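# Seat keyed shaft into loose gearbox bore

## Task

Insert the shaft's narrow end downward into the gearbox bore and lower it until its shoulder rests on the top edge of the bore. The gearbox is not fixed and must stay upright on its output flange. Clearance is tight. The shaft's two keys are aligned, and the key on the narrow end must enter only the keyway, which is a slot cut in the bore wall. It counts only if the shaft stays seated without the robot holding it. Release the shaft and move the hands away at the end.

## Robot and tools

Robot: two six-joint arms, left_arm and right_arm, facing each other across a table. Each ends in an identical five-finger right hand, so hand axes and finger numbers mean the same on both. The hand point sits 0.05 m in front of the palm, where index pad and thumb tip meet in a pinch. Its +z runs along the straightened fingers (which extend 0.06 to 0.07 m past it), +y points out of the palm, and +x points across the palm away from the thumb. A rigid bracket on the little-finger side of the wrist protrudes and can collide with things.

World frame: origin on the table surface halfway between the arm bases, z = 0 at the tabletop, +z up, left_arm's base on the +y side. The names left and right do not refer to image sides. Result lines report each hand point's position in metres and orientation as a wxyz quaternion in this frame, plus velocities; reported positions drift more at long reach.

Row layout: every command row holds 28 numbers, each in [-1, 1], covering both arms even if one is idle. Order: left_arm dx, dy, dz, rx, ry, rz, then left_gripper little, ring, middle, index, thumb_bend, thumb_turn, force_limit, speed; then the same 14 for right_arm and right_gripper. dx..rz are an offset, not a pose: a target relative to the hand point's measured pose at the start of the action (for a call's first action, the pose last reported), expressed in the hand point's own axes. Scale: 1.0 equals 0.6 m of travel or 180 degrees; rx, ry, rz form a single rotation vector. All rows in an action are measured from that same start pose, not stacked. Per control step the target is clipped to 100 mm and 16 degrees from the current pose, so large offsets may need several actions.

Hand numbers are absolute targets, not offsets: fingers and thumb_bend +1 straight, -1 fully curled; thumb_turn +1 beside the palm, -1 across in front of it. A pinch is roughly index -0.22, thumb_bend -0.75, thumb_turn -0.57. force_limit maps -1..+1 to about 0..10 N at the fingertip (0..15 N for the two thumb motors) and only stops closing. speed maps -1..+1 to near zero..full (full travel 0.6 s); use -0.9 or lower for a gentle grip. A wrap grip with the thumb turned in fits objects 0.035 to 0.08 m across. There is no 'no change' value: to keep a hand as is, resend its last eight numbers, or before any command its hand_measured six plus hand_force_limit and hand_speed.

Tools:
execute_actions(actions): a list of actions; each action is a table of up to 15 rows, one per 1/30 s step, the last row held to fill 15 steps. An empty list just returns state and images.
move(target, speed, stop_force, blocking): target is one 28-number row, offsets from the last reported pose; each hand point travels a straight line and both finish together, lasting 0.5 to 10 s. speed is top speed in m/s, 0.002 to 0.5 (default 0.25), rotation capped at twice that in rad/s. stop_force, 9 to 40 N, one value for both arms, ends an arm's path when its wrist sensor feels that much extra push against its motion; only trustworthy if that hand point does not rotate, and only with very slow speed. Omit it when lifting off something already pressed. blocking=false returns after 0.5 s while motion continues; not allowed with stop_force. Result adds a 'move:' line: done, off_target, moving, held, contact or fault, plus limits such as paced (target clipped) or held (steps blocked).
wait(seconds): 0 to 10, arms keep their last command.
stop(): brakes a running move.
zoom_image(camera, region): camera is cam_high, cam_left_wrist or cam_right_wrist; region [x0, y0, x1, y1] in pixels, at most 504 by 504.
show_instructions(): shows reference images.
finished_scene(scene): integer number of the scene being ended; irreversible, reports success.

Results also include joint positions and torques (raw drive output, noisy), wrist force and torque per arm in the end effector's axes (saturates near 50 N, offsets up to about 4 N), hand_measured, hand_stopped_by (moving, target, force, stalled, fault), hand_load_n (positive pushes a finger open; near zero after a grip is lost), 'Hand target' lines, 'pose unreachable' lines when a clearance check altered a command, HELD markers in step readings, and MOTOR HOT warnings. Cameras: cam_high 504x504, wrist cameras 616x616 fisheye; calibration matrices are given in the session.

Avoid: pressing a stiff arm past contact (torque or 150 N force faults halt that arm for 10 s), the arms striking or squeezing each other anywhere, dropping the shaft, tipping or shoving the loose gearbox, anything leaving the table, and long heavy holds that overheat motors. Approach slowly, align the lower key with the keyway before descending, then release and retract.

Each tool is called after ">>>" in YAML: its name, and indented under it one key for each argument.

Reference images:

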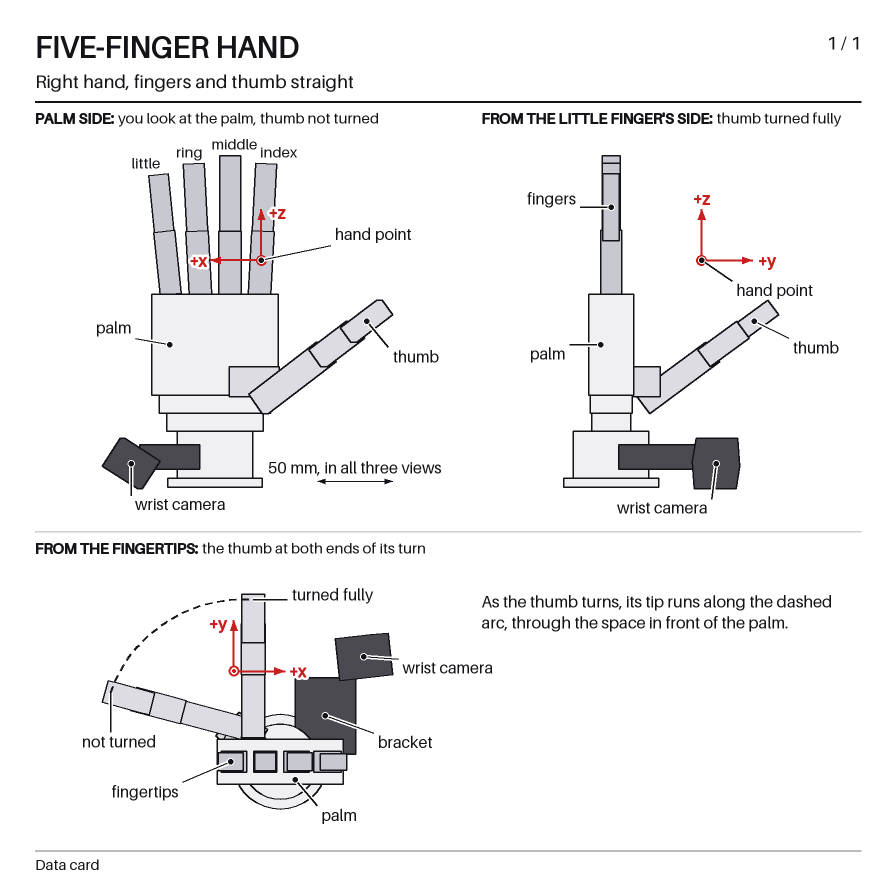

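## Session

>>> execute_actions:
  actions: []

Scene clock: 0.00 s.
left_arm: end_effector_position=(+0.2497, +0.4560, +0.4834) hand_measured=(+1.000, +1.000, +1.000, +1.000, +1.000, +1.000) hand_load_n=(+0.0, +0.0, +0.0, +0.0, +0.0, +0.0) hand_stopped_by=(target, target, target, target, target, target) hand_force_limit=0.00 hand_speed=-0.80 end_effector_quat_wxyz=(+0.022, +0.298, +0.954, -0.022) end_effector_velocity=(-0.000, +0.000, +0.000) end_effector_angular_velocity=(-0.002, +0.000, +0.001) | right_arm: end_effector_position=(+0.0538, -0.2446, +0.4849) hand_measured=(+1.000, +1.000, +1.000, +1.000, +1.000, +1.000) hand_load_n=(+0.0, +0.0, +0.0, +0.0, +0.0, +0.0) hand_stopped_by=(target, target, target, target, target, target) hand_force_limit=0.00 hand_speed=-0.80 end_effector_quat_wxyz=(+0.001, -0.380, +0.925, -0.006) end_effector_velocity=(-0.000, +0.000, +0.000) end_effector_angular_velocity=(+0.001, -0.001, +0.000)
Joint positions: left_arm=[ 0.545 -1.749  1.333  1.925  1.581 -1.889] | right_arm=[-1.179 -1.732  1.328  1.973  1.582 -1.887]
Joint velocities: left_arm=[ 0.001 -0.001 -0.001 -0.     0.001 -0.   ] | right_arm=[ 0.001 -0.    -0.    -0.001 -0.     0.   ]
Joint torques (N m, as the arm reports them, + toward a larger angle): no reading
Motor temperatures (°C, as the motors report them): left_arm=[27 27 28 32 35 31] | right_arm=[28 27 27 30 35 33]
Wrist force (N, on the end effector, along its own x y z axes, offset not removed): no reading
Wrist torque (N m, same axes, about the end effector's origin, offset not removed): no reading
Hand target (left_arm): +0.250, +0.456, +0.483; +0.022, +0.298, +0.954, -0.022
Hand target (right_arm): +0.054, -0.245, +0.485; +0.001, -0.380, +0.925, -0.006

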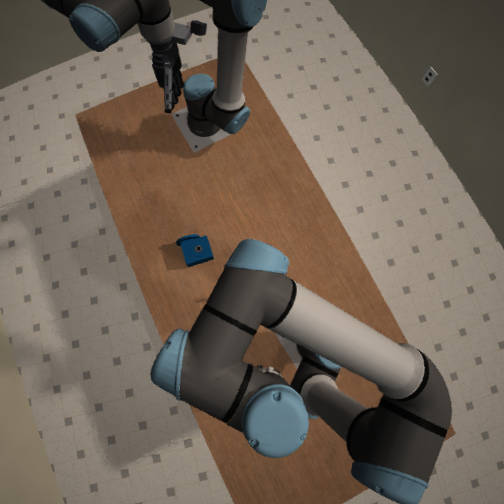

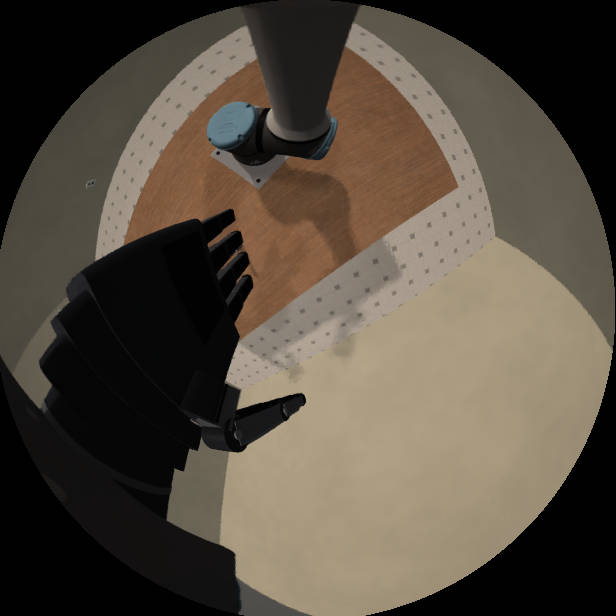

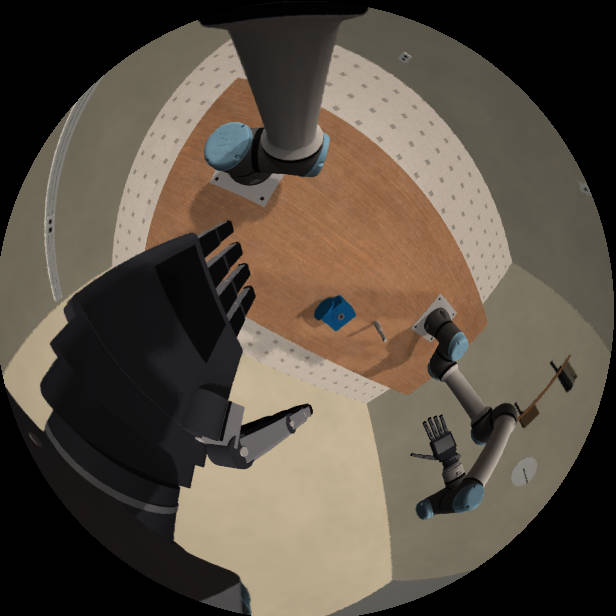

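>>> zoom_image:
  camera: "cam_right_wrist"
  region: [300, 270, 420, 370]

>>> zoom_image:
  camera: "cam_high"
  region: [150, 210, 250, 310]

Region (300, 270, 420, 370) of cam_right_wrist's 616x616 image, scaled by 4.200, with more detail than that image has.

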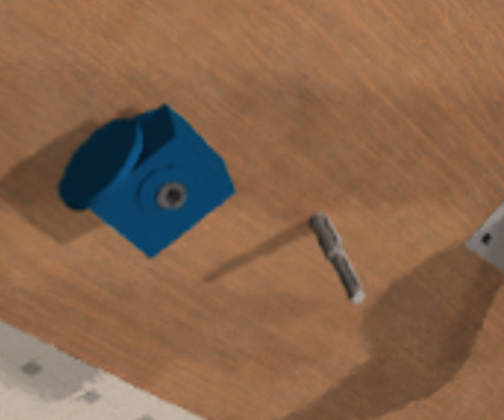

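Region (150, 210, 250, 310) of cam_high's 504x504 image, scaled by 5.040, with more detail than that image has.

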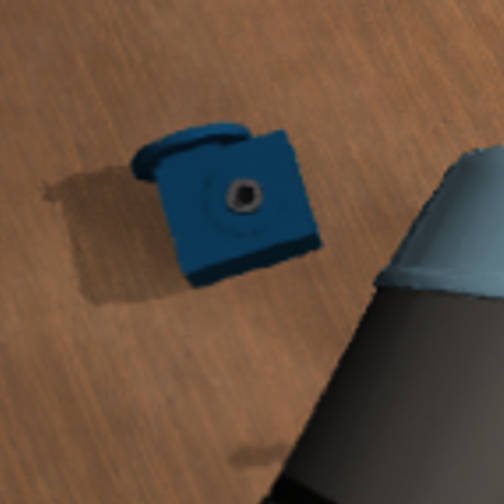

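>>> move:
  target: [0.26,0.23,0,0,0,0,1,1,1,1,1,1,0,-0.8,-0.342,0.19,0.308,0,0,0,1,1,1,1,1,1,0,-0.8]

>>> zoom_image:
  camera: "cam_right_wrist"
  region: [250, 230, 490, 430]

>>> zoom_image:
  camera: "cam_high"
  region: [150, 200, 290, 340]

Scene clock: 2.43 s.
left_arm: end_effector_position=(+0.2004, +0.6578, +0.4712) hand_measured=(+1.000, +1.000, +1.000, +1.000, +1.000, +1.000) hand_load_n=(+0.0, +0.0, +0.0, +0.0, +0.0, +0.0) hand_stopped_by=(target, target, target, target, target, target) hand_force_limit=0.00 hand_speed=-0.80 end_effector_quat_wxyz=(+0.023, +0.298, +0.954, -0.021) end_effector_velocity=(+0.001, +0.001, -0.000) end_effector_angular_velocity=(-0.007, +0.004, -0.005) | right_arm: end_effector_position=(+0.1207, -0.0210, +0.2984) hand_measured=(+1.000, +1.000, +1.000, +1.000, +1.000, +1.000) hand_load_n=(+0.0, +0.0, +0.0, +0.0, +0.0, +0.0) hand_stopped_by=(target, target, target, target, target, target) hand_force_limit=0.00 hand_speed=-0.80 end_effector_quat_wxyz=(+0.001, -0.380, +0.925, -0.006) end_effector_velocity=(+0.001, +0.001, -0.000) end_effector_angular_velocity=(+0.001, -0.001, -0.000)
Joint positions: left_arm=[ 1.478 -1.796  1.412  1.925  1.624 -0.956] | right_arm=[-0.759 -1.201  1.226  1.549  1.582 -1.467]
Joint velocities: left_arm=[ 0.019  0.009 -0.005  0.002  0.008  0.024] | right_arm=[ 0.001  0.003 -0.004 -0.001 -0.     0.001]
Joint torques (N m, as the arm reports them, + toward a larger angle): left_arm=[ 12.14  -1.98 -26.17   3.99   1.82   2.11] | right_arm=[ 13.16 -22.12 -29.46   2.16   2.42   1.73]
Motor temperatures (°C, as the motors report them): left_arm=[27 27 28 32 35 31] | right_arm=[28 27 27 30 35 33]
Wrist force (N, on the end effector, along its own x y z axes, offset not removed): left_arm=[-3.7 -0.3 2.4] | right_arm=[-0.4 -1.4 0.5]
Wrist torque (N m, same axes, about the end effector's origin, offset not removed): left_arm=[-0.27 0.63 -0.10] | right_arm=[-0.24 0.26 0.04]
Hand target (left_arm): +0.200, +0.658, +0.471; +0.023, +0.298, +0.954, -0.021
Hand target (right_arm): +0.121, -0.021, +0.298; +0.001, -0.380, +0.925, -0.006
Off the commanded pose (left_arm): 0.001 m, 0 deg.
Off the commanded pose (right_arm): 0.000 m, 0 deg.
move: done
camera_calibration (this result's frames):
cam_left_wrist: T_world_to_cam=[[0.653084, 0.757246, 0.00777575, -0.63304], [0.592715, -0.517522, 0.617139, -0.0771255], [0.47135, -0.398434, -0.786816, 0.66635], [0, 0, 0, 1]] pos_world=[0.145057, 0.704949, 0.576815]
cam_right_wrist: T_world_to_cam=[[-0.589344, 0.807869, -0.00458575, 0.089916], [0.683834, 0.501866, 0.529623, -0.223036], [0.430168, 0.308994, -0.848221, 0.336492], [0, 0, 0, 1]] pos_world=[0.0607632, -0.0646802, 0.403957]

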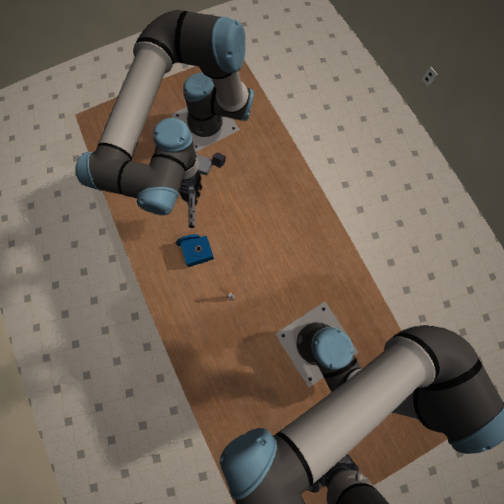

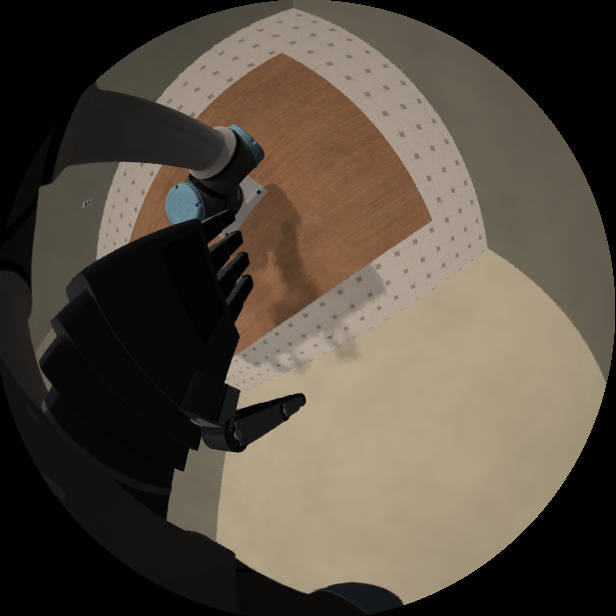

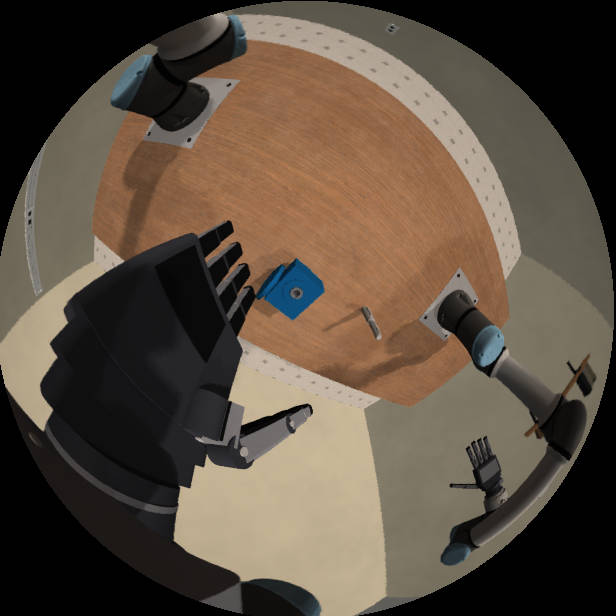

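Region (250, 230, 490, 430) of cam_right_wrist's 616x616 image, scaled by 2.100, with more detail than that image has.

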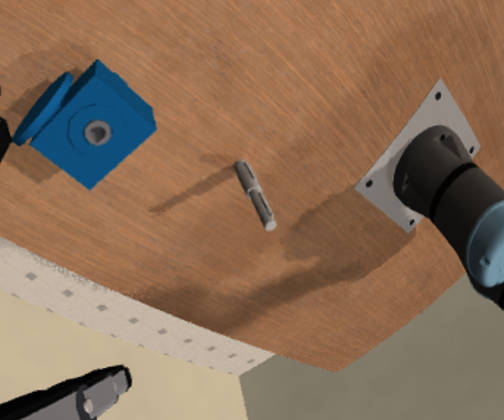

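Region (150, 200, 290, 340) of cam_high's 504x504 image, scaled by 3.600, with more detail than that image has.

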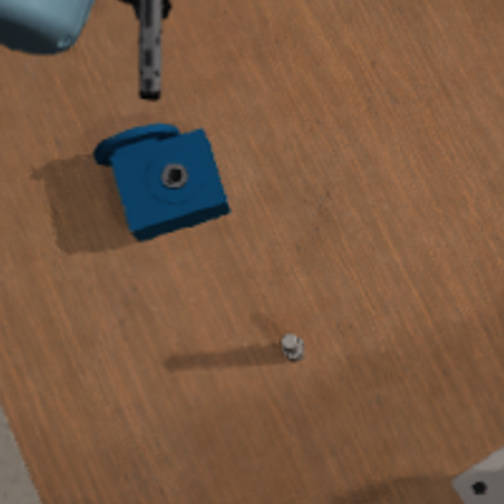

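>>> zoom_image:
  camera: "cam_right_wrist"
  region: [345, 295, 405, 350]

>>> zoom_image:
  camera: "cam_right_wrist"
  region: [270, 270, 325, 320]

Region (345, 295, 405, 350) of cam_right_wrist's 616x616 image, scaled by 8.400, with more detail than that image has; it fills the top 462 rows of this view, and the rest is white.

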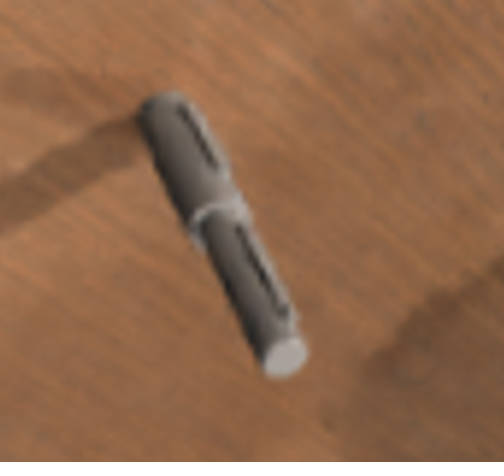

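Region (270, 270, 325, 320) of cam_right_wrist's 616x616 image, scaled by 9.164, with more detail than that image has; it fills the top 458 rows of this view, and the rest is white.

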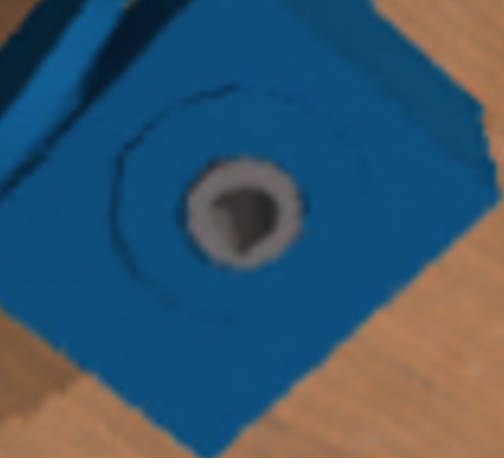

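>>> move:
  target: [0,0,0,0,0,0,1,1,1,1,1,1,0,-0.8,0,0,0,0,0,-0.752,1,1,1,0.3,-0.4,-0.57,0,0]
  speed: 0.5

>>> move:
  target: [0,0,0,0,0,0,1,1,1,1,1,1,0,-0.8,0.056,-0.33,0.15,0.5,0,0,1,1,1,0.3,-0.4,-0.57,0,0]
  speed: 0.4

Scene clock: 6.63 s.
left_arm: end_effector_position=(+0.2004, +0.6578, +0.4712) hand_measured=(+1.000, +1.000, +1.000, +1.000, +1.000, +1.000) hand_load_n=(+0.0, +0.0, +0.0, +0.0, +0.0, +0.0) hand_stopped_by=(target, target, target, target, target, target) hand_force_limit=0.00 hand_speed=-0.80 end_effector_quat_wxyz=(+0.023, +0.298, +0.954, -0.021) end_effector_velocity=(+0.000, -0.000, -0.000) end_effector_angular_velocity=(-0.001, -0.003, +0.001) | right_arm: end_effector_position=(+0.1205, -0.0211, +0.2985) hand_measured=(+1.000, +1.000, +1.000, +0.300, -0.400, -0.570) hand_load_n=(+0.0, +0.0, +0.0, +0.0, +0.0, +0.0) hand_stopped_by=(target, target, target, target, target, target) hand_force_limit=0.00 hand_speed=0.00 end_effector_quat_wxyz=(+0.005, +1.000, +0.000, +0.003) end_effector_velocity=(-0.001, +0.000, +0.000) end_effector_angular_velocity=(+0.000, +0.002, +0.008)
Joint positions: left_arm=[ 1.478 -1.796  1.412  1.925  1.624 -0.956] | right_arm=[-0.632 -0.84   0.663  1.752  1.582 -3.702]
Joint velocities: left_arm=[-0.    -0.001  0.001 -0.002  0.001 -0.002] | right_arm=[ 0.001  0.    -0.001  0.002 -0.001 -0.006]
Joint torques (N m, as the arm reports them, + toward a larger angle): left_arm=[-11.35 -13.69  -8.26   0.3   -1.93  -1.47] | right_arm=[ 13.16 -35.68 -26.97   4.    -2.56  -1.61]
Motor temperatures (°C, as the motors report them): left_arm=[27 27 28 32 35 31] | right_arm=[28 27 27 30 35 33]
Wrist force (N, on the end effector, along its own x y z axes, offset not removed): left_arm=[-2.5 0.3 2.0] | right_arm=[0.6 -0.9 4.4]
Wrist torque (N m, same axes, about the end effector's origin, offset not removed): left_arm=[0.20 0.17 -0.12] | right_arm=[-0.45 -0.13 0.02]
Hand target (left_arm): +0.200, +0.658, +0.471; +0.023, +0.298, +0.954, -0.021
Hand target (right_arm): +0.120, -0.021, +0.298; +0.005, +1.000, +0.000, +0.003
Off the commanded pose (left_arm): 0.000 m, 0 deg.
Off the commanded pose (right_arm): 0.000 m, 0 deg.
move: done
camera_calibration (this result's frames):
cam_left_wrist: T_world_to_cam=[[0.653084, 0.757246, 0.00777571, -0.63304], [0.592715, -0.517522, 0.617139, -0.0771256], [0.47135, -0.398434, -0.786816, 0.66635], [0, 0, 0, 1]] pos_world=[0.145057, 0.704949, 0.576815]
cam_right_wrist: T_world_to_cam=[[-0.148914, -0.988719, 0.0161122, -0.00721627], [-0.841734, 0.135294, 0.522666, -0.0447291], [-0.518949, 0.0642701, -0.852386, 0.447057], [0, 0, 0, 1]] pos_world=[0.193275, -0.0298157, 0.404559]

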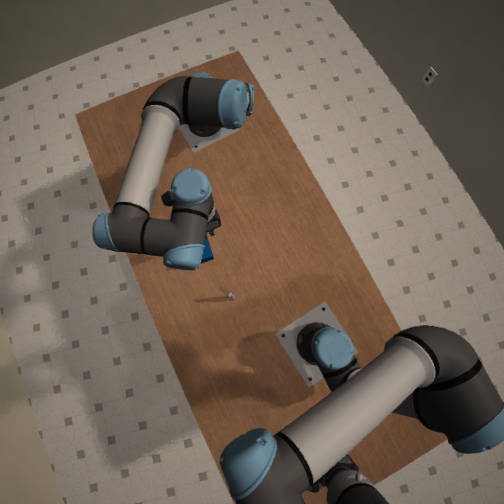

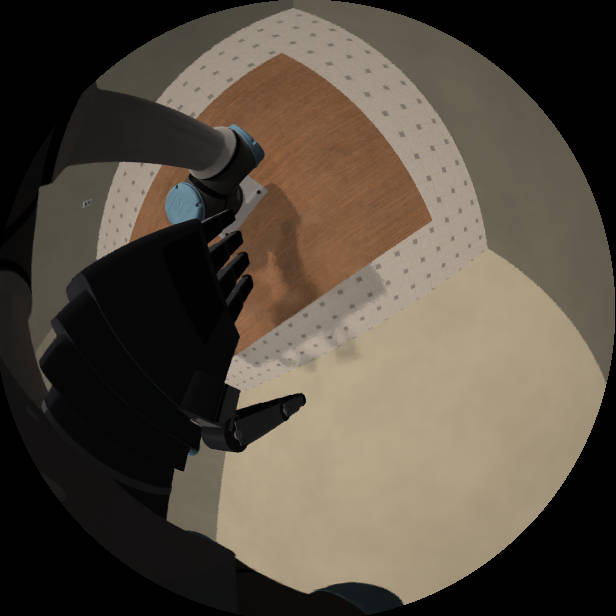

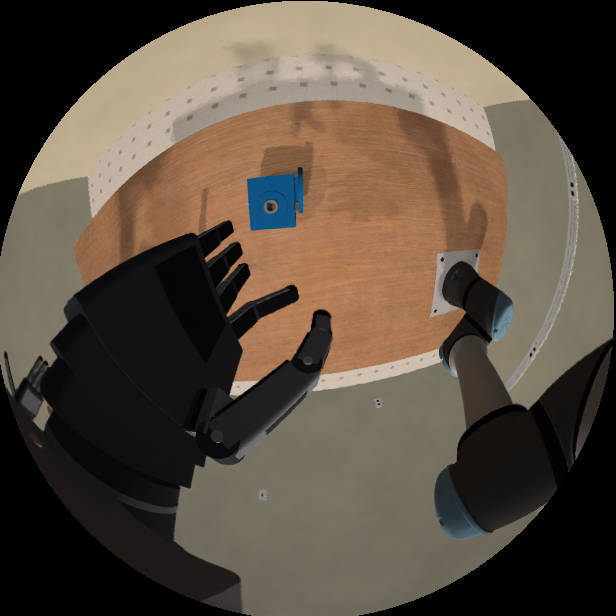

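Scene clock: 9.23 s.
left_arm: end_effector_position=(+0.2004, +0.6578, +0.4712) hand_measured=(+1.000, +1.000, +1.000, +1.000, +1.000, +1.000) hand_load_n=(+0.0, +0.0, +0.0, +0.0, +0.0, +0.0) hand_stopped_by=(target, target, target, target, target, target) hand_force_limit=0.00 hand_speed=-0.80 end_effector_quat_wxyz=(+0.023, +0.298, +0.954, -0.021) end_effector_velocity=(-0.000, -0.000, -0.000) end_effector_angular_velocity=(-0.001, -0.001, +0.001) | right_arm: end_effector_position=(+0.1546, +0.1761, +0.2067) hand_measured=(+1.000, +1.000, +1.000, +0.300, -0.400, -0.570) hand_load_n=(+0.0, +0.0, +0.0, +0.0, +0.0, +0.0) hand_stopped_by=(target, target, target, target, target, target) hand_force_limit=0.00 hand_speed=0.00 end_effector_quat_wxyz=(+0.703, -0.711, -0.003, -0.001) end_effector_velocity=(+0.000, +0.001, -0.001) end_effector_angular_velocity=(+0.009, +0.001, -0.003)
Joint positions: left_arm=[ 1.478 -1.796  1.412  1.925  1.624 -0.956] | right_arm=[-0.821 -1.243  1.765 -0.507  0.82  -3.158]
Joint velocities: left_arm=[-0.    -0.001  0.001 -0.001  0.001 -0.001] | right_arm=[ 0.001  0.001  0.007 -0.021  0.003  0.009]
Joint torques (N m, as the arm reports them, + toward a larger angle): left_arm=[-10.87 -13.93  -8.36   0.3   -1.71  -1.48] | right_arm=[ 12.87 -21.9   -9.7   -2.72   2.48   1.67]
Motor temperatures (°C, as the motors report them): left_arm=[27 27 28 32 35 31] | right_arm=[28 27 27 30 35 33]
Wrist force (N, on the end effector, along its own x y z axes, offset not removed): left_arm=[-6.2 0.2 0.9] | right_arm=[0.1 -1.0 0.4]
Wrist torque (N m, same axes, about the end effector's origin, offset not removed): left_arm=[0.08 0.65 -0.63] | right_arm=[-0.25 0.11 0.16]
Hand target (left_arm): +0.200, +0.658, +0.471; +0.023, +0.298, +0.954, -0.021
Hand target (right_arm): +0.155, +0.176, +0.207; +0.704, -0.711, -0.003, -0.001
Off the commanded pose (left_arm): 0.000 m, 0 deg.
Off the commanded pose (right_arm): 0.000 m, 0 deg.
move: done
camera_calibration (this result's frames):
cam_left_wrist: T_world_to_cam=[[0.653084, 0.757246, 0.00777583, -0.63304], [0.592715, -0.517522, 0.617139, -0.0771255], [0.47135, -0.398434, -0.786816, 0.66635], [0, 0, 0, 1]] pos_world=[0.145057, 0.704949, 0.576815]
cam_right_wrist: T_world_to_cam=[[-0.143126, -0.0184224, -0.989533, 0.230377], [-0.837537, -0.53044, 0.131016, 0.202832], [-0.527302, 0.847522, 0.0604902, 0.0485008], [0, 0, 0, 1]] pos_world=[0.228427, 0.0707287, 0.198457]

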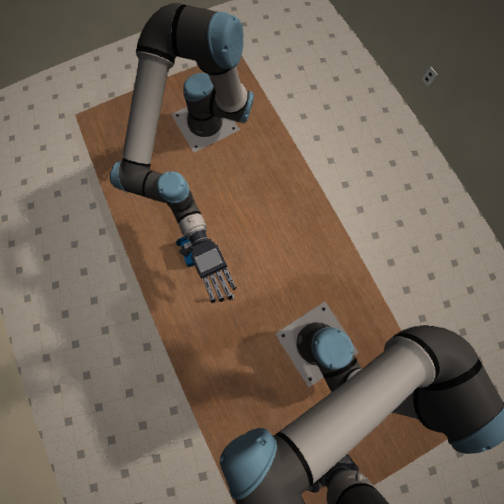

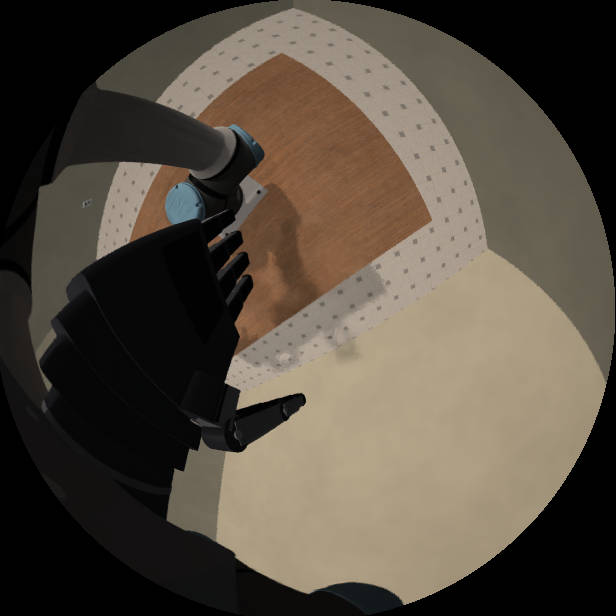

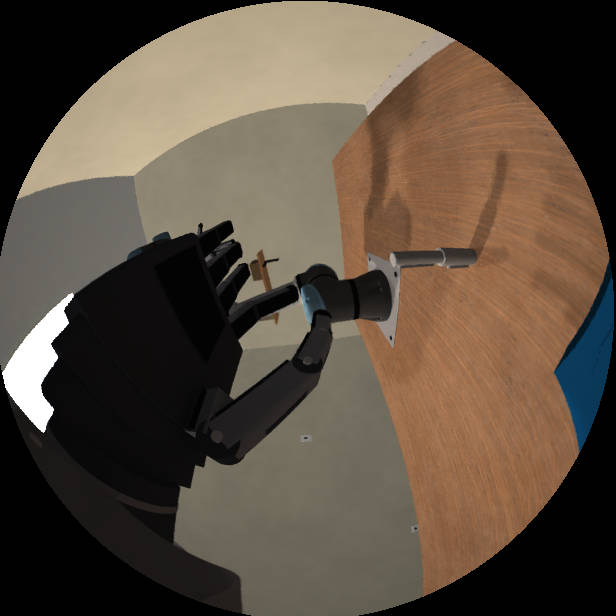

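>>> move:
  target: [0,0,0,0,0,0,1,1,1,1,1,1,0,-0.8,0.05,0.09,0.04,0,0,0,1,1,1,0.5,-0.4,-0.57,0,0]

>>> zoom_image:
  camera: "cam_right_wrist"
  region: [230, 220, 480, 400]

Scene clock: 10.50 s.
left_arm: end_effector_position=(+0.2004, +0.6578, +0.4712) hand_measured=(+1.000, +1.000, +1.000, +1.000, +1.000, +1.000) hand_load_n=(+0.0, +0.0, +0.0, +0.0, +0.0, +0.0) hand_stopped_by=(target, target, target, target, target, target) hand_force_limit=0.00 hand_speed=-0.80 end_effector_quat_wxyz=(+0.023, +0.298, +0.954, -0.021) end_effector_velocity=(-0.000, +0.000, +0.000) end_effector_angular_velocity=(+0.001, -0.001, -0.001) | right_arm: end_effector_position=(+0.1850, +0.1996, +0.1527) hand_measured=(+1.000, +1.000, +1.000, +0.500, -0.400, -0.570) hand_load_n=(+0.0, +0.0, +0.0, +0.0, +0.0, +0.0) hand_stopped_by=(target, target, target, target, target, target) hand_force_limit=0.00 hand_speed=0.00 end_effector_quat_wxyz=(+0.703, -0.711, -0.003, -0.001) end_effector_velocity=(+0.001, +0.000, -0.001) end_effector_angular_velocity=(-0.001, +0.002, -0.001)
Joint positions: left_arm=[ 1.478 -1.796  1.412  1.925  1.624 -0.956] | right_arm=[-0.833 -1.101  1.715 -0.599  0.807 -3.158]
Joint velocities: left_arm=[-0.    -0.001 -0.001  0.001 -0.001  0.001] | right_arm=[-0.     0.002 -0.001 -0.     0.001  0.001]
Joint torques (N m, as the arm reports them, + toward a larger angle): left_arm=[-10.81 -14.28  -8.38   0.33  -1.78  -1.43] | right_arm=[ -7.67 -26.74 -29.5   -2.55  -2.41   1.81]
Motor temperatures (°C, as the motors report them): left_arm=[27 27 28 32 35 31] | right_arm=[28 27 27 30 35 33]
Wrist force (N, on the end effector, along its own x y z axes, offset not removed): left_arm=[-3.5 1.4 -0.4] | right_arm=[-3.8 -1.6 3.3]
Wrist torque (N m, same axes, about the end effector's origin, offset not removed): left_arm=[0.45 0.43 -0.29] | right_arm=[-0.58 0.71 0.01]
Hand target (left_arm): +0.200, +0.658, +0.471; +0.023, +0.298, +0.954, -0.021
Hand target (right_arm): +0.185, +0.200, +0.153; +0.703, -0.711, -0.003, -0.001
Off the commanded pose (left_arm): 0.000 m, 0 deg.
Off the commanded pose (right_arm): 0.000 m, 0 deg.
move: done
camera_calibration (this result's frames):
cam_left_wrist: T_world_to_cam=[[0.653084, 0.757246, 0.00777579, -0.63304], [0.592715, -0.517522, 0.617139, -0.0771254], [0.47135, -0.398434, -0.786816, 0.66635], [0, 0, 0, 1]] pos_world=[0.145057, 0.704949, 0.576815]
cam_right_wrist: T_world_to_cam=[[-0.143123, -0.0183982, -0.989534, 0.181763], [-0.837576, -0.53038, 0.131006, 0.247807], [-0.52724, 0.84756, 0.0604996, 0.0479074], [0, 0, 0, 1]] pos_world=[0.258831, 0.0941718, 0.144498]

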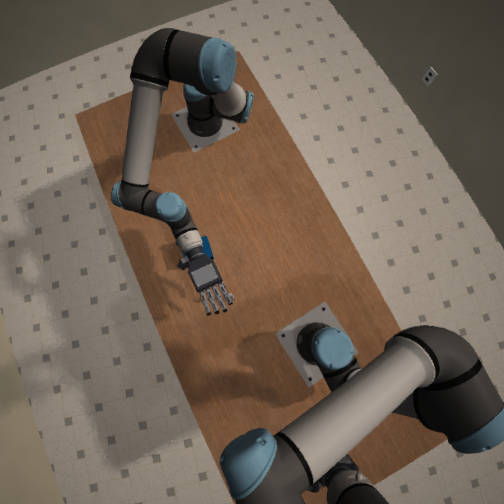

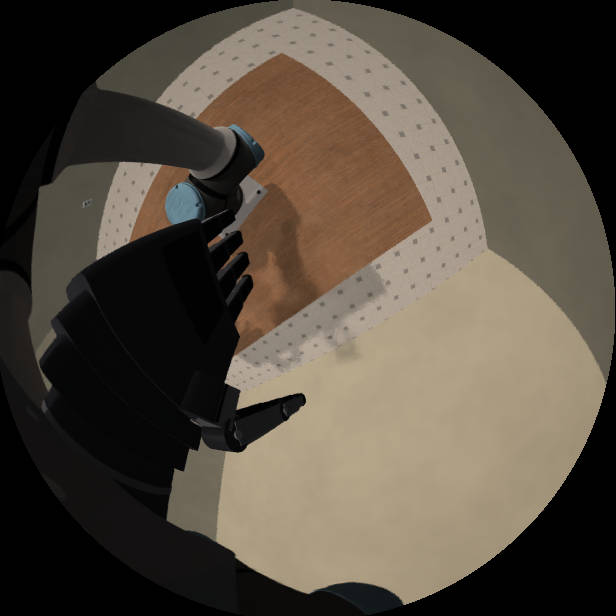

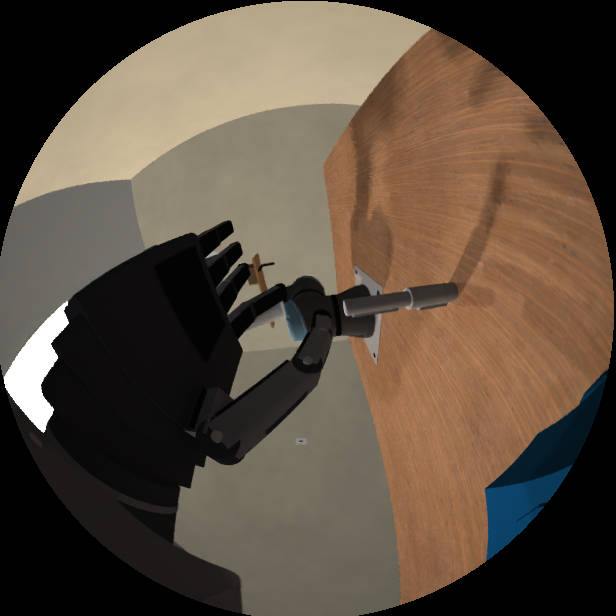

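Region (230, 220, 480, 400) of cam_right_wrist's 616x616 image, scaled by 2.016, with more detail than that image has; it fills the top 363 rows of this view, and the rest is white.

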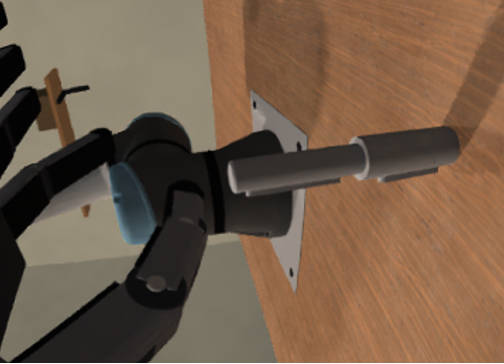

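>>> move:
  target: [0,0,0,0,0,0,1,1,1,1,1,1,0,-0.8,-0.007,0.085,0.017,0,0,0,1,1,1,0.5,-0.4,-0.57,0,0]
  speed: 0.06

>>> zoom_image:
  camera: "cam_right_wrist"
  region: [230, 220, 480, 400]

Scene clock: 11.90 s.
left_arm: end_effector_position=(+0.2004, +0.6578, +0.4712) hand_measured=(+1.000, +1.000, +1.000, +1.000, +1.000, +1.000) hand_load_n=(+0.0, +0.0, +0.0, +0.0, +0.0, +0.0) hand_stopped_by=(target, target, target, target, target, target) hand_force_limit=0.00 hand_speed=-0.80 end_effector_quat_wxyz=(+0.023, +0.298, +0.954, -0.021) end_effector_velocity=(-0.000, -0.001, +0.001) end_effector_angular_velocity=(-0.000, -0.003, -0.003) | right_arm: end_effector_position=(+0.1812, +0.2092, +0.1017) hand_measured=(+1.000, +1.000, +1.000, +0.500, -0.400, -0.570) hand_load_n=(+0.0, +0.0, +0.0, +0.0, +0.0, +0.0) hand_stopped_by=(target, target, target, target, target, target) hand_force_limit=0.00 hand_speed=0.00 end_effector_quat_wxyz=(+0.703, -0.711, -0.003, -0.001) end_effector_velocity=(-0.001, +0.001, -0.001) end_effector_angular_velocity=(+0.000, -0.000, +0.002)
Joint positions: left_arm=[ 1.478 -1.796  1.412  1.925  1.624 -0.956] | right_arm=[-0.815 -1.013  1.733 -0.705  0.826 -3.158]
Joint velocities: left_arm=[-0.001 -0.002 -0.001  0.001  0.001  0.002] | right_arm=[ 0.001  0.002 -0.    -0.003 -0.001 -0.   ]
Joint torques (N m, as the arm reports them, + toward a larger angle): left_arm=[-10.76 -13.77  -8.53   0.4   -1.71  -1.43] | right_arm=[ 12.71 -28.77  -7.6   -2.56   2.43   1.82]
Motor temperatures (°C, as the motors report them): left_arm=[27 27 28 32 35 31] | right_arm=[28 27 27 30 35 33]
Wrist force (N, on the end effector, along its own x y z axes, offset not removed): left_arm=[-5.0 -0.3 1.5] | right_arm=[-1.3 -2.4 1.5]
Wrist torque (N m, same axes, about the end effector's origin, offset not removed): left_arm=[0.02 0.73 -0.33] | right_arm=[-0.47 0.32 0.07]
Hand target (left_arm): +0.200, +0.658, +0.471; +0.023, +0.298, +0.954, -0.021
Hand target (right_arm): +0.181, +0.209, +0.102; +0.703, -0.711, -0.003, -0.001
Off the commanded pose (left_arm): 0.000 m, 0 deg.
Off the commanded pose (right_arm): 0.000 m, 0 deg.
move: done
camera_calibration (this result's frames):
cam_left_wrist: T_world_to_cam=[[0.653084, 0.757246, 0.00777607, -0.63304], [0.592715, -0.517522, 0.617139, -0.0771255], [0.47135, -0.398434, -0.786816, 0.66635], [0, 0, 0, 1]] pos_world=[0.145057, 0.704949, 0.576815]
cam_right_wrist: T_world_to_cam=[[-0.143097, -0.0184236, -0.989537, 0.130873], [-0.837578, -0.53038, 0.130997, 0.256442], [-0.527244, 0.84756, 0.0604648, 0.0408115], [0, 0, 0, 1]] pos_world=[0.255035, 0.103833, 0.0934424]

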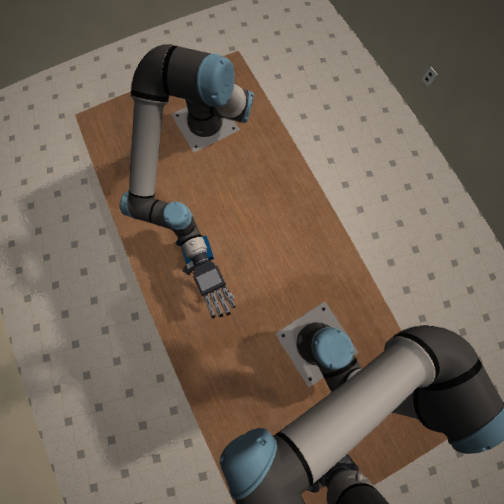

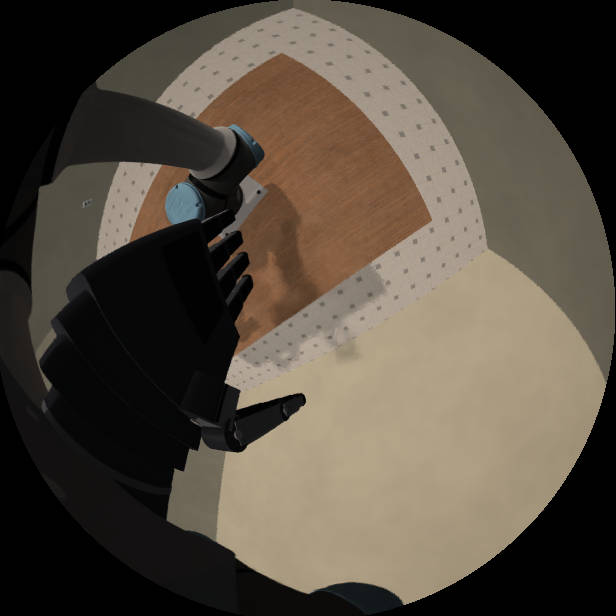

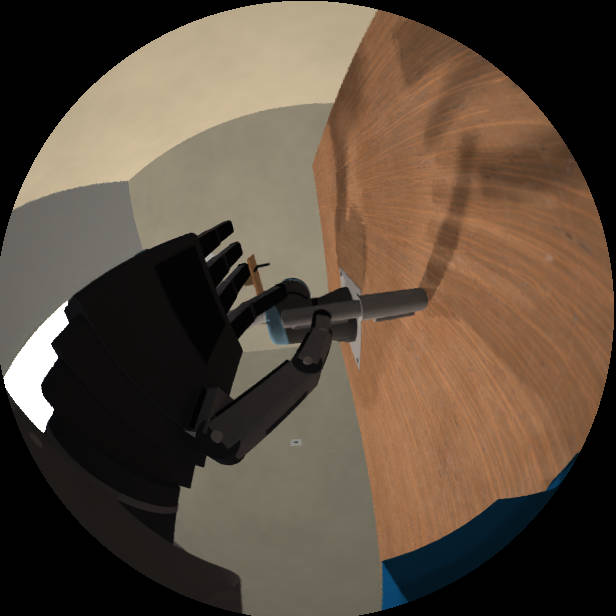

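Region (230, 220, 480, 400) of cam_right_wrist's 616x616 image, scaled by 2.016, with more detail than that image has; it fills the top 363 rows of this view, and the rest is white.

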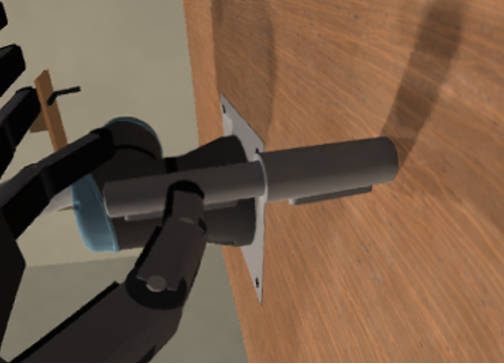

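>>> move:
  target: [0,0,0,0,0,0,1,1,1,1,1,1,0,-0.8,0,0,0,0,0,0,1,1,1,0.15,-0.7,-0.57,-0.6,-0.6]

>>> zoom_image:
  camera: "cam_right_wrist"
  region: [230, 240, 430, 400]

Scene clock: 13.03 s.
left_arm: end_effector_position=(+0.2004, +0.6578, +0.4712) hand_measured=(+1.000, +1.000, +1.000, +1.000, +1.000, +1.000) hand_load_n=(+0.0, +0.0, +0.0, +0.0, +0.0, +0.0) hand_stopped_by=(target, target, target, target, target, target) hand_force_limit=0.00 hand_speed=-0.80 end_effector_quat_wxyz=(+0.023, +0.298, +0.954, -0.021) end_effector_velocity=(+0.000, -0.000, +0.000) end_effector_angular_velocity=(-0.001, -0.002, -0.001) | right_arm: end_effector_position=(+0.1812, +0.2093, +0.1017) hand_measured=(+1.000, +1.000, +1.000, +0.150, -0.700, -0.570) hand_load_n=(+0.0, +0.0, +0.0, +0.0, +0.0, +0.0) hand_stopped_by=(target, target, target, target, target, target) hand_force_limit=-0.60 hand_speed=-0.60 end_effector_quat_wxyz=(+0.703, -0.711, -0.003, -0.001) end_effector_velocity=(+0.000, -0.000, -0.000) end_effector_angular_velocity=(-0.000, +0.000, -0.001)
Joint positions: left_arm=[ 1.478 -1.796  1.412  1.925  1.624 -0.956] | right_arm=[-0.815 -1.013  1.733 -0.705  0.826 -3.158]
Joint velocities: left_arm=[-0.001 -0.    -0.001 -0.001  0.001 -0.   ] | right_arm=[-0. -0.  0.  0.  0.  0.]
Joint torques (N m, as the arm reports them, + toward a larger angle): left_arm=[-11.21 -13.49  -8.87   0.28  -1.76  -1.56] | right_arm=[  7.44 -44.88  -8.24   0.17   0.13   0.37]
Motor temperatures (°C, as the motors report them): left_arm=[27 27 28 32 35 31] | right_arm=[28 27 27 30 35 33]
Wrist force (N, on the end effector, along its own x y z axes, offset not removed): left_arm=[-3.1 0.5 -0.5] | right_arm=[-1.4 -1.0 1.9]
Wrist torque (N m, same axes, about the end effector's origin, offset not removed): left_arm=[0.42 0.24 -0.32] | right_arm=[-0.33 0.26 0.25]
Hand target (left_arm): +0.200, +0.658, +0.471; +0.023, +0.298, +0.954, -0.021
Hand target (right_arm): +0.181, +0.209, +0.102; +0.703, -0.711, -0.003, -0.001
Off the commanded pose (left_arm): 0.000 m, 0 deg.
Off the commanded pose (right_arm): 0.000 m, 0 deg.
move: done
camera_calibration (this result's frames):
cam_left_wrist: T_world_to_cam=[[0.653083, 0.757246, 0.00777572, -0.63304], [0.592715, -0.517522, 0.617138, -0.0771254], [0.47135, -0.398434, -0.786816, 0.66635], [0, 0, 0, 1]] pos_world=[0.145057, 0.704949, 0.576815]
cam_right_wrist: T_world_to_cam=[[-0.143121, -0.0184309, -0.989534, 0.130871], [-0.837577, -0.530376, 0.131022, 0.256428], [-0.52724, 0.847562, 0.0604708, 0.0407958], [0, 0, 0, 1]] pos_world=[0.255017, 0.103838, 0.0934363]

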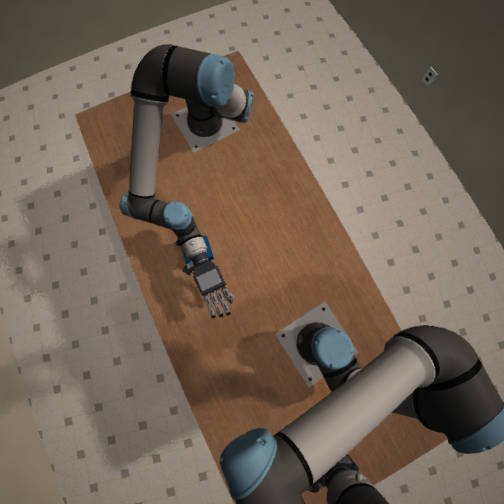

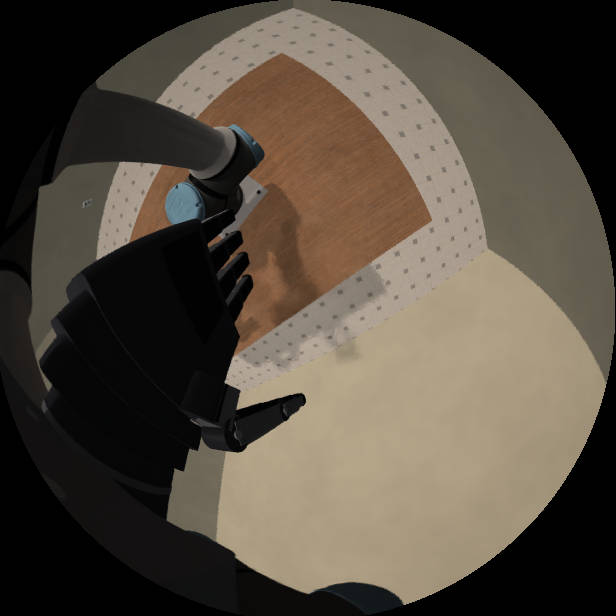

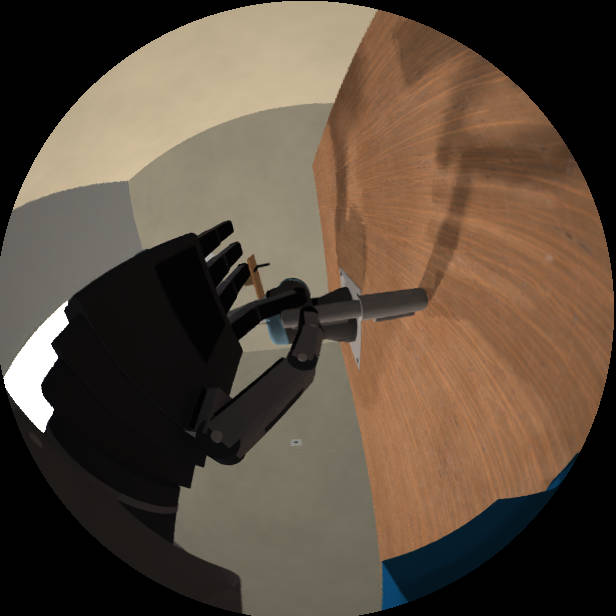

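Region (230, 240, 430, 400) of cam_right_wrist's 616x616 image, scaled by 2.520, with more detail than that image has; it fills the top 403 rows of this view, and the rest is white.

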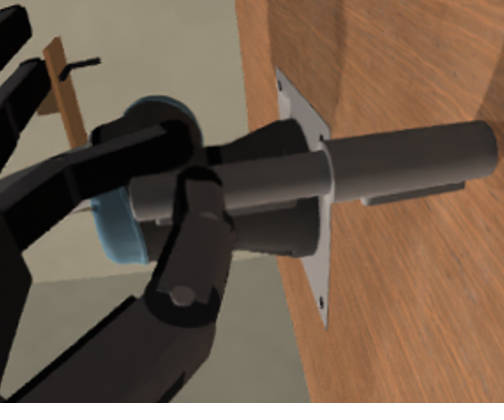

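>>> move:
  target: [0,0,0,0,0,0,1,1,1,1,1,1,0,-0.8,0,0,0.005,0,0,0,1,1,1,-0.2,-0.7,-0.57,-0.6,-0.88]
  speed: 0.01

>>> zoom_image:
  camera: "cam_right_wrist"
  region: [230, 240, 430, 400]

Scene clock: 15.27 s.
left_arm: end_effector_position=(+0.2004, +0.6578, +0.4712) hand_measured=(+1.000, +1.000, +1.000, +1.000, +1.000, +1.000) hand_load_n=(+0.0, +0.0, +0.0, +0.0, +0.0, +0.0) hand_stopped_by=(target, target, target, target, target, target) hand_force_limit=0.00 hand_speed=-0.80 end_effector_quat_wxyz=(+0.023, +0.298, +0.954, -0.021) end_effector_velocity=(-0.001, +0.000, +0.001) end_effector_angular_velocity=(+0.000, -0.001, -0.002) | right_arm: end_effector_position=(+0.1812, +0.2123, +0.1016) hand_measured=(+1.000, +1.000, +1.000, -0.200, -0.700, -0.570) hand_load_n=(+0.0, +0.0, +0.0, +0.0, +0.0, +0.0) hand_stopped_by=(target, target, target, target, target, target) hand_force_limit=-0.60 hand_speed=-0.88 end_effector_quat_wxyz=(+0.703, -0.711, -0.003, -0.001) end_effector_velocity=(+0.000, +0.000, +0.000) end_effector_angular_velocity=(+0.000, -0.001, -0.001)
Joint positions: left_arm=[ 1.478 -1.796  1.412  1.925  1.624 -0.956] | right_arm=[-0.811 -1.008  1.724 -0.702  0.829 -3.158]
Joint velocities: left_arm=[ 0.001 -0.001 -0.001  0.002 -0.     0.002] | right_arm=[ 0.     0.    -0.    -0.001  0.001 -0.   ]
Joint torques (N m, as the arm reports them, + toward a larger angle): left_arm=[-11.12 -13.82  -9.03   0.32  -1.84  -1.42] | right_arm=[ 12.96 -28.89 -28.1    0.09   2.26   1.39]
Motor temperatures (°C, as the motors report them): left_arm=[27 27 28 32 35 31] | right_arm=[28 27 27 30 35 33]
Wrist force (N, on the end effector, along its own x y z axes, offset not removed): left_arm=[-4.4 0.1 1.2] | right_arm=[0.2 -1.0 2.3]
Wrist torque (N m, same axes, about the end effector's origin, offset not removed): left_arm=[-0.04 0.49 -0.18] | right_arm=[-0.32 0.00 0.17]
Hand target (left_arm): +0.200, +0.658, +0.471; +0.023, +0.298, +0.954, -0.021
Hand target (right_arm): +0.181, +0.212, +0.102; +0.703, -0.711, -0.003, -0.001
Off the commanded pose (left_arm): 0.000 m, 0 deg.
Off the commanded pose (right_arm): 0.000 m, 0 deg.
move: done
camera_calibration (this result's frames):
cam_left_wrist: T_world_to_cam=[[0.653084, 0.757246, 0.00777588, -0.63304], [0.592715, -0.517522, 0.617139, -0.0771254], [0.47135, -0.398434, -0.786816, 0.66635], [0, 0, 0, 1]] pos_world=[0.145057, 0.704949, 0.576815]
cam_right_wrist: T_world_to_cam=[[-0.143121, -0.0184346, -0.989533, 0.130894], [-0.837577, -0.530374, 0.131024, 0.258017], [-0.527238, 0.847563, 0.0604675, 0.0382519], [0, 0, 0, 1]] pos_world=[0.255011, 0.106838, 0.093405]

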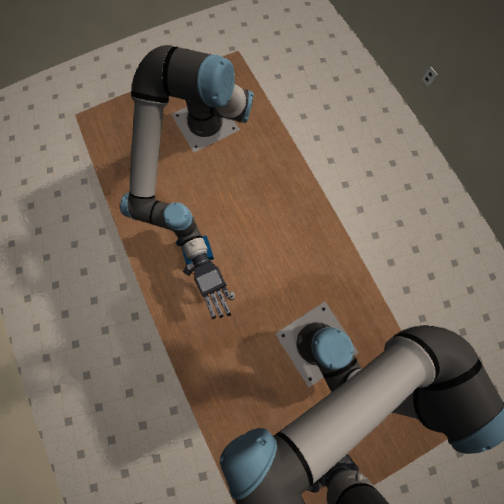

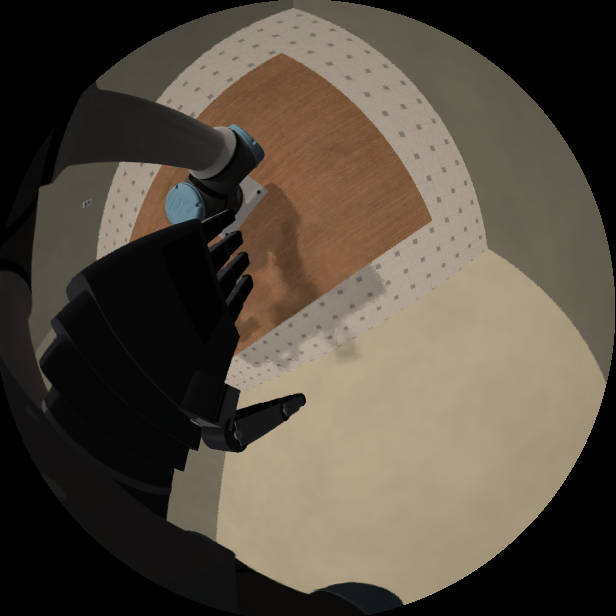

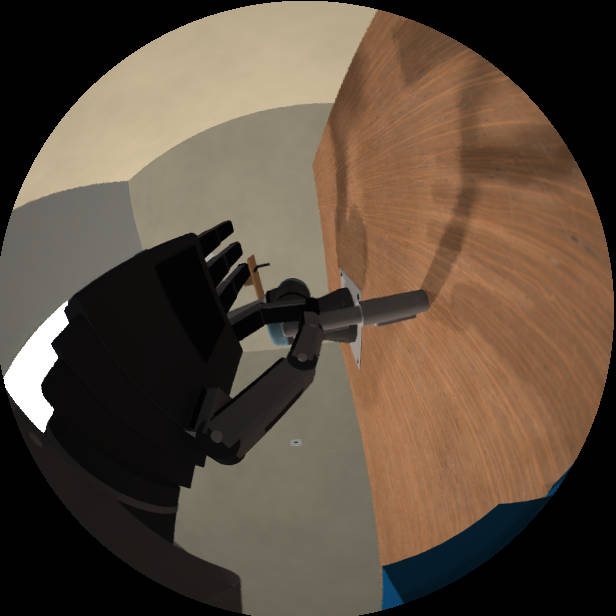

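Region (230, 240, 430, 400) of cam_right_wrist's 616x616 image, scaled by 2.520, with more detail than that image has; it fills the top 403 rows of this view, and the rest is white.

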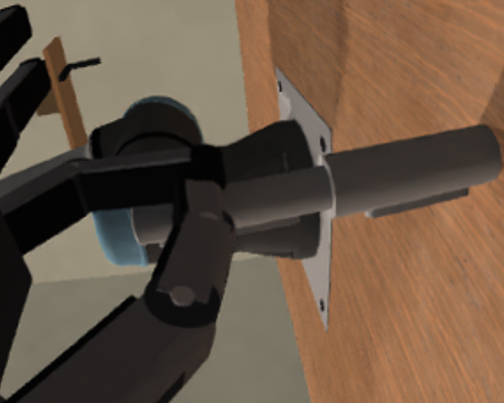

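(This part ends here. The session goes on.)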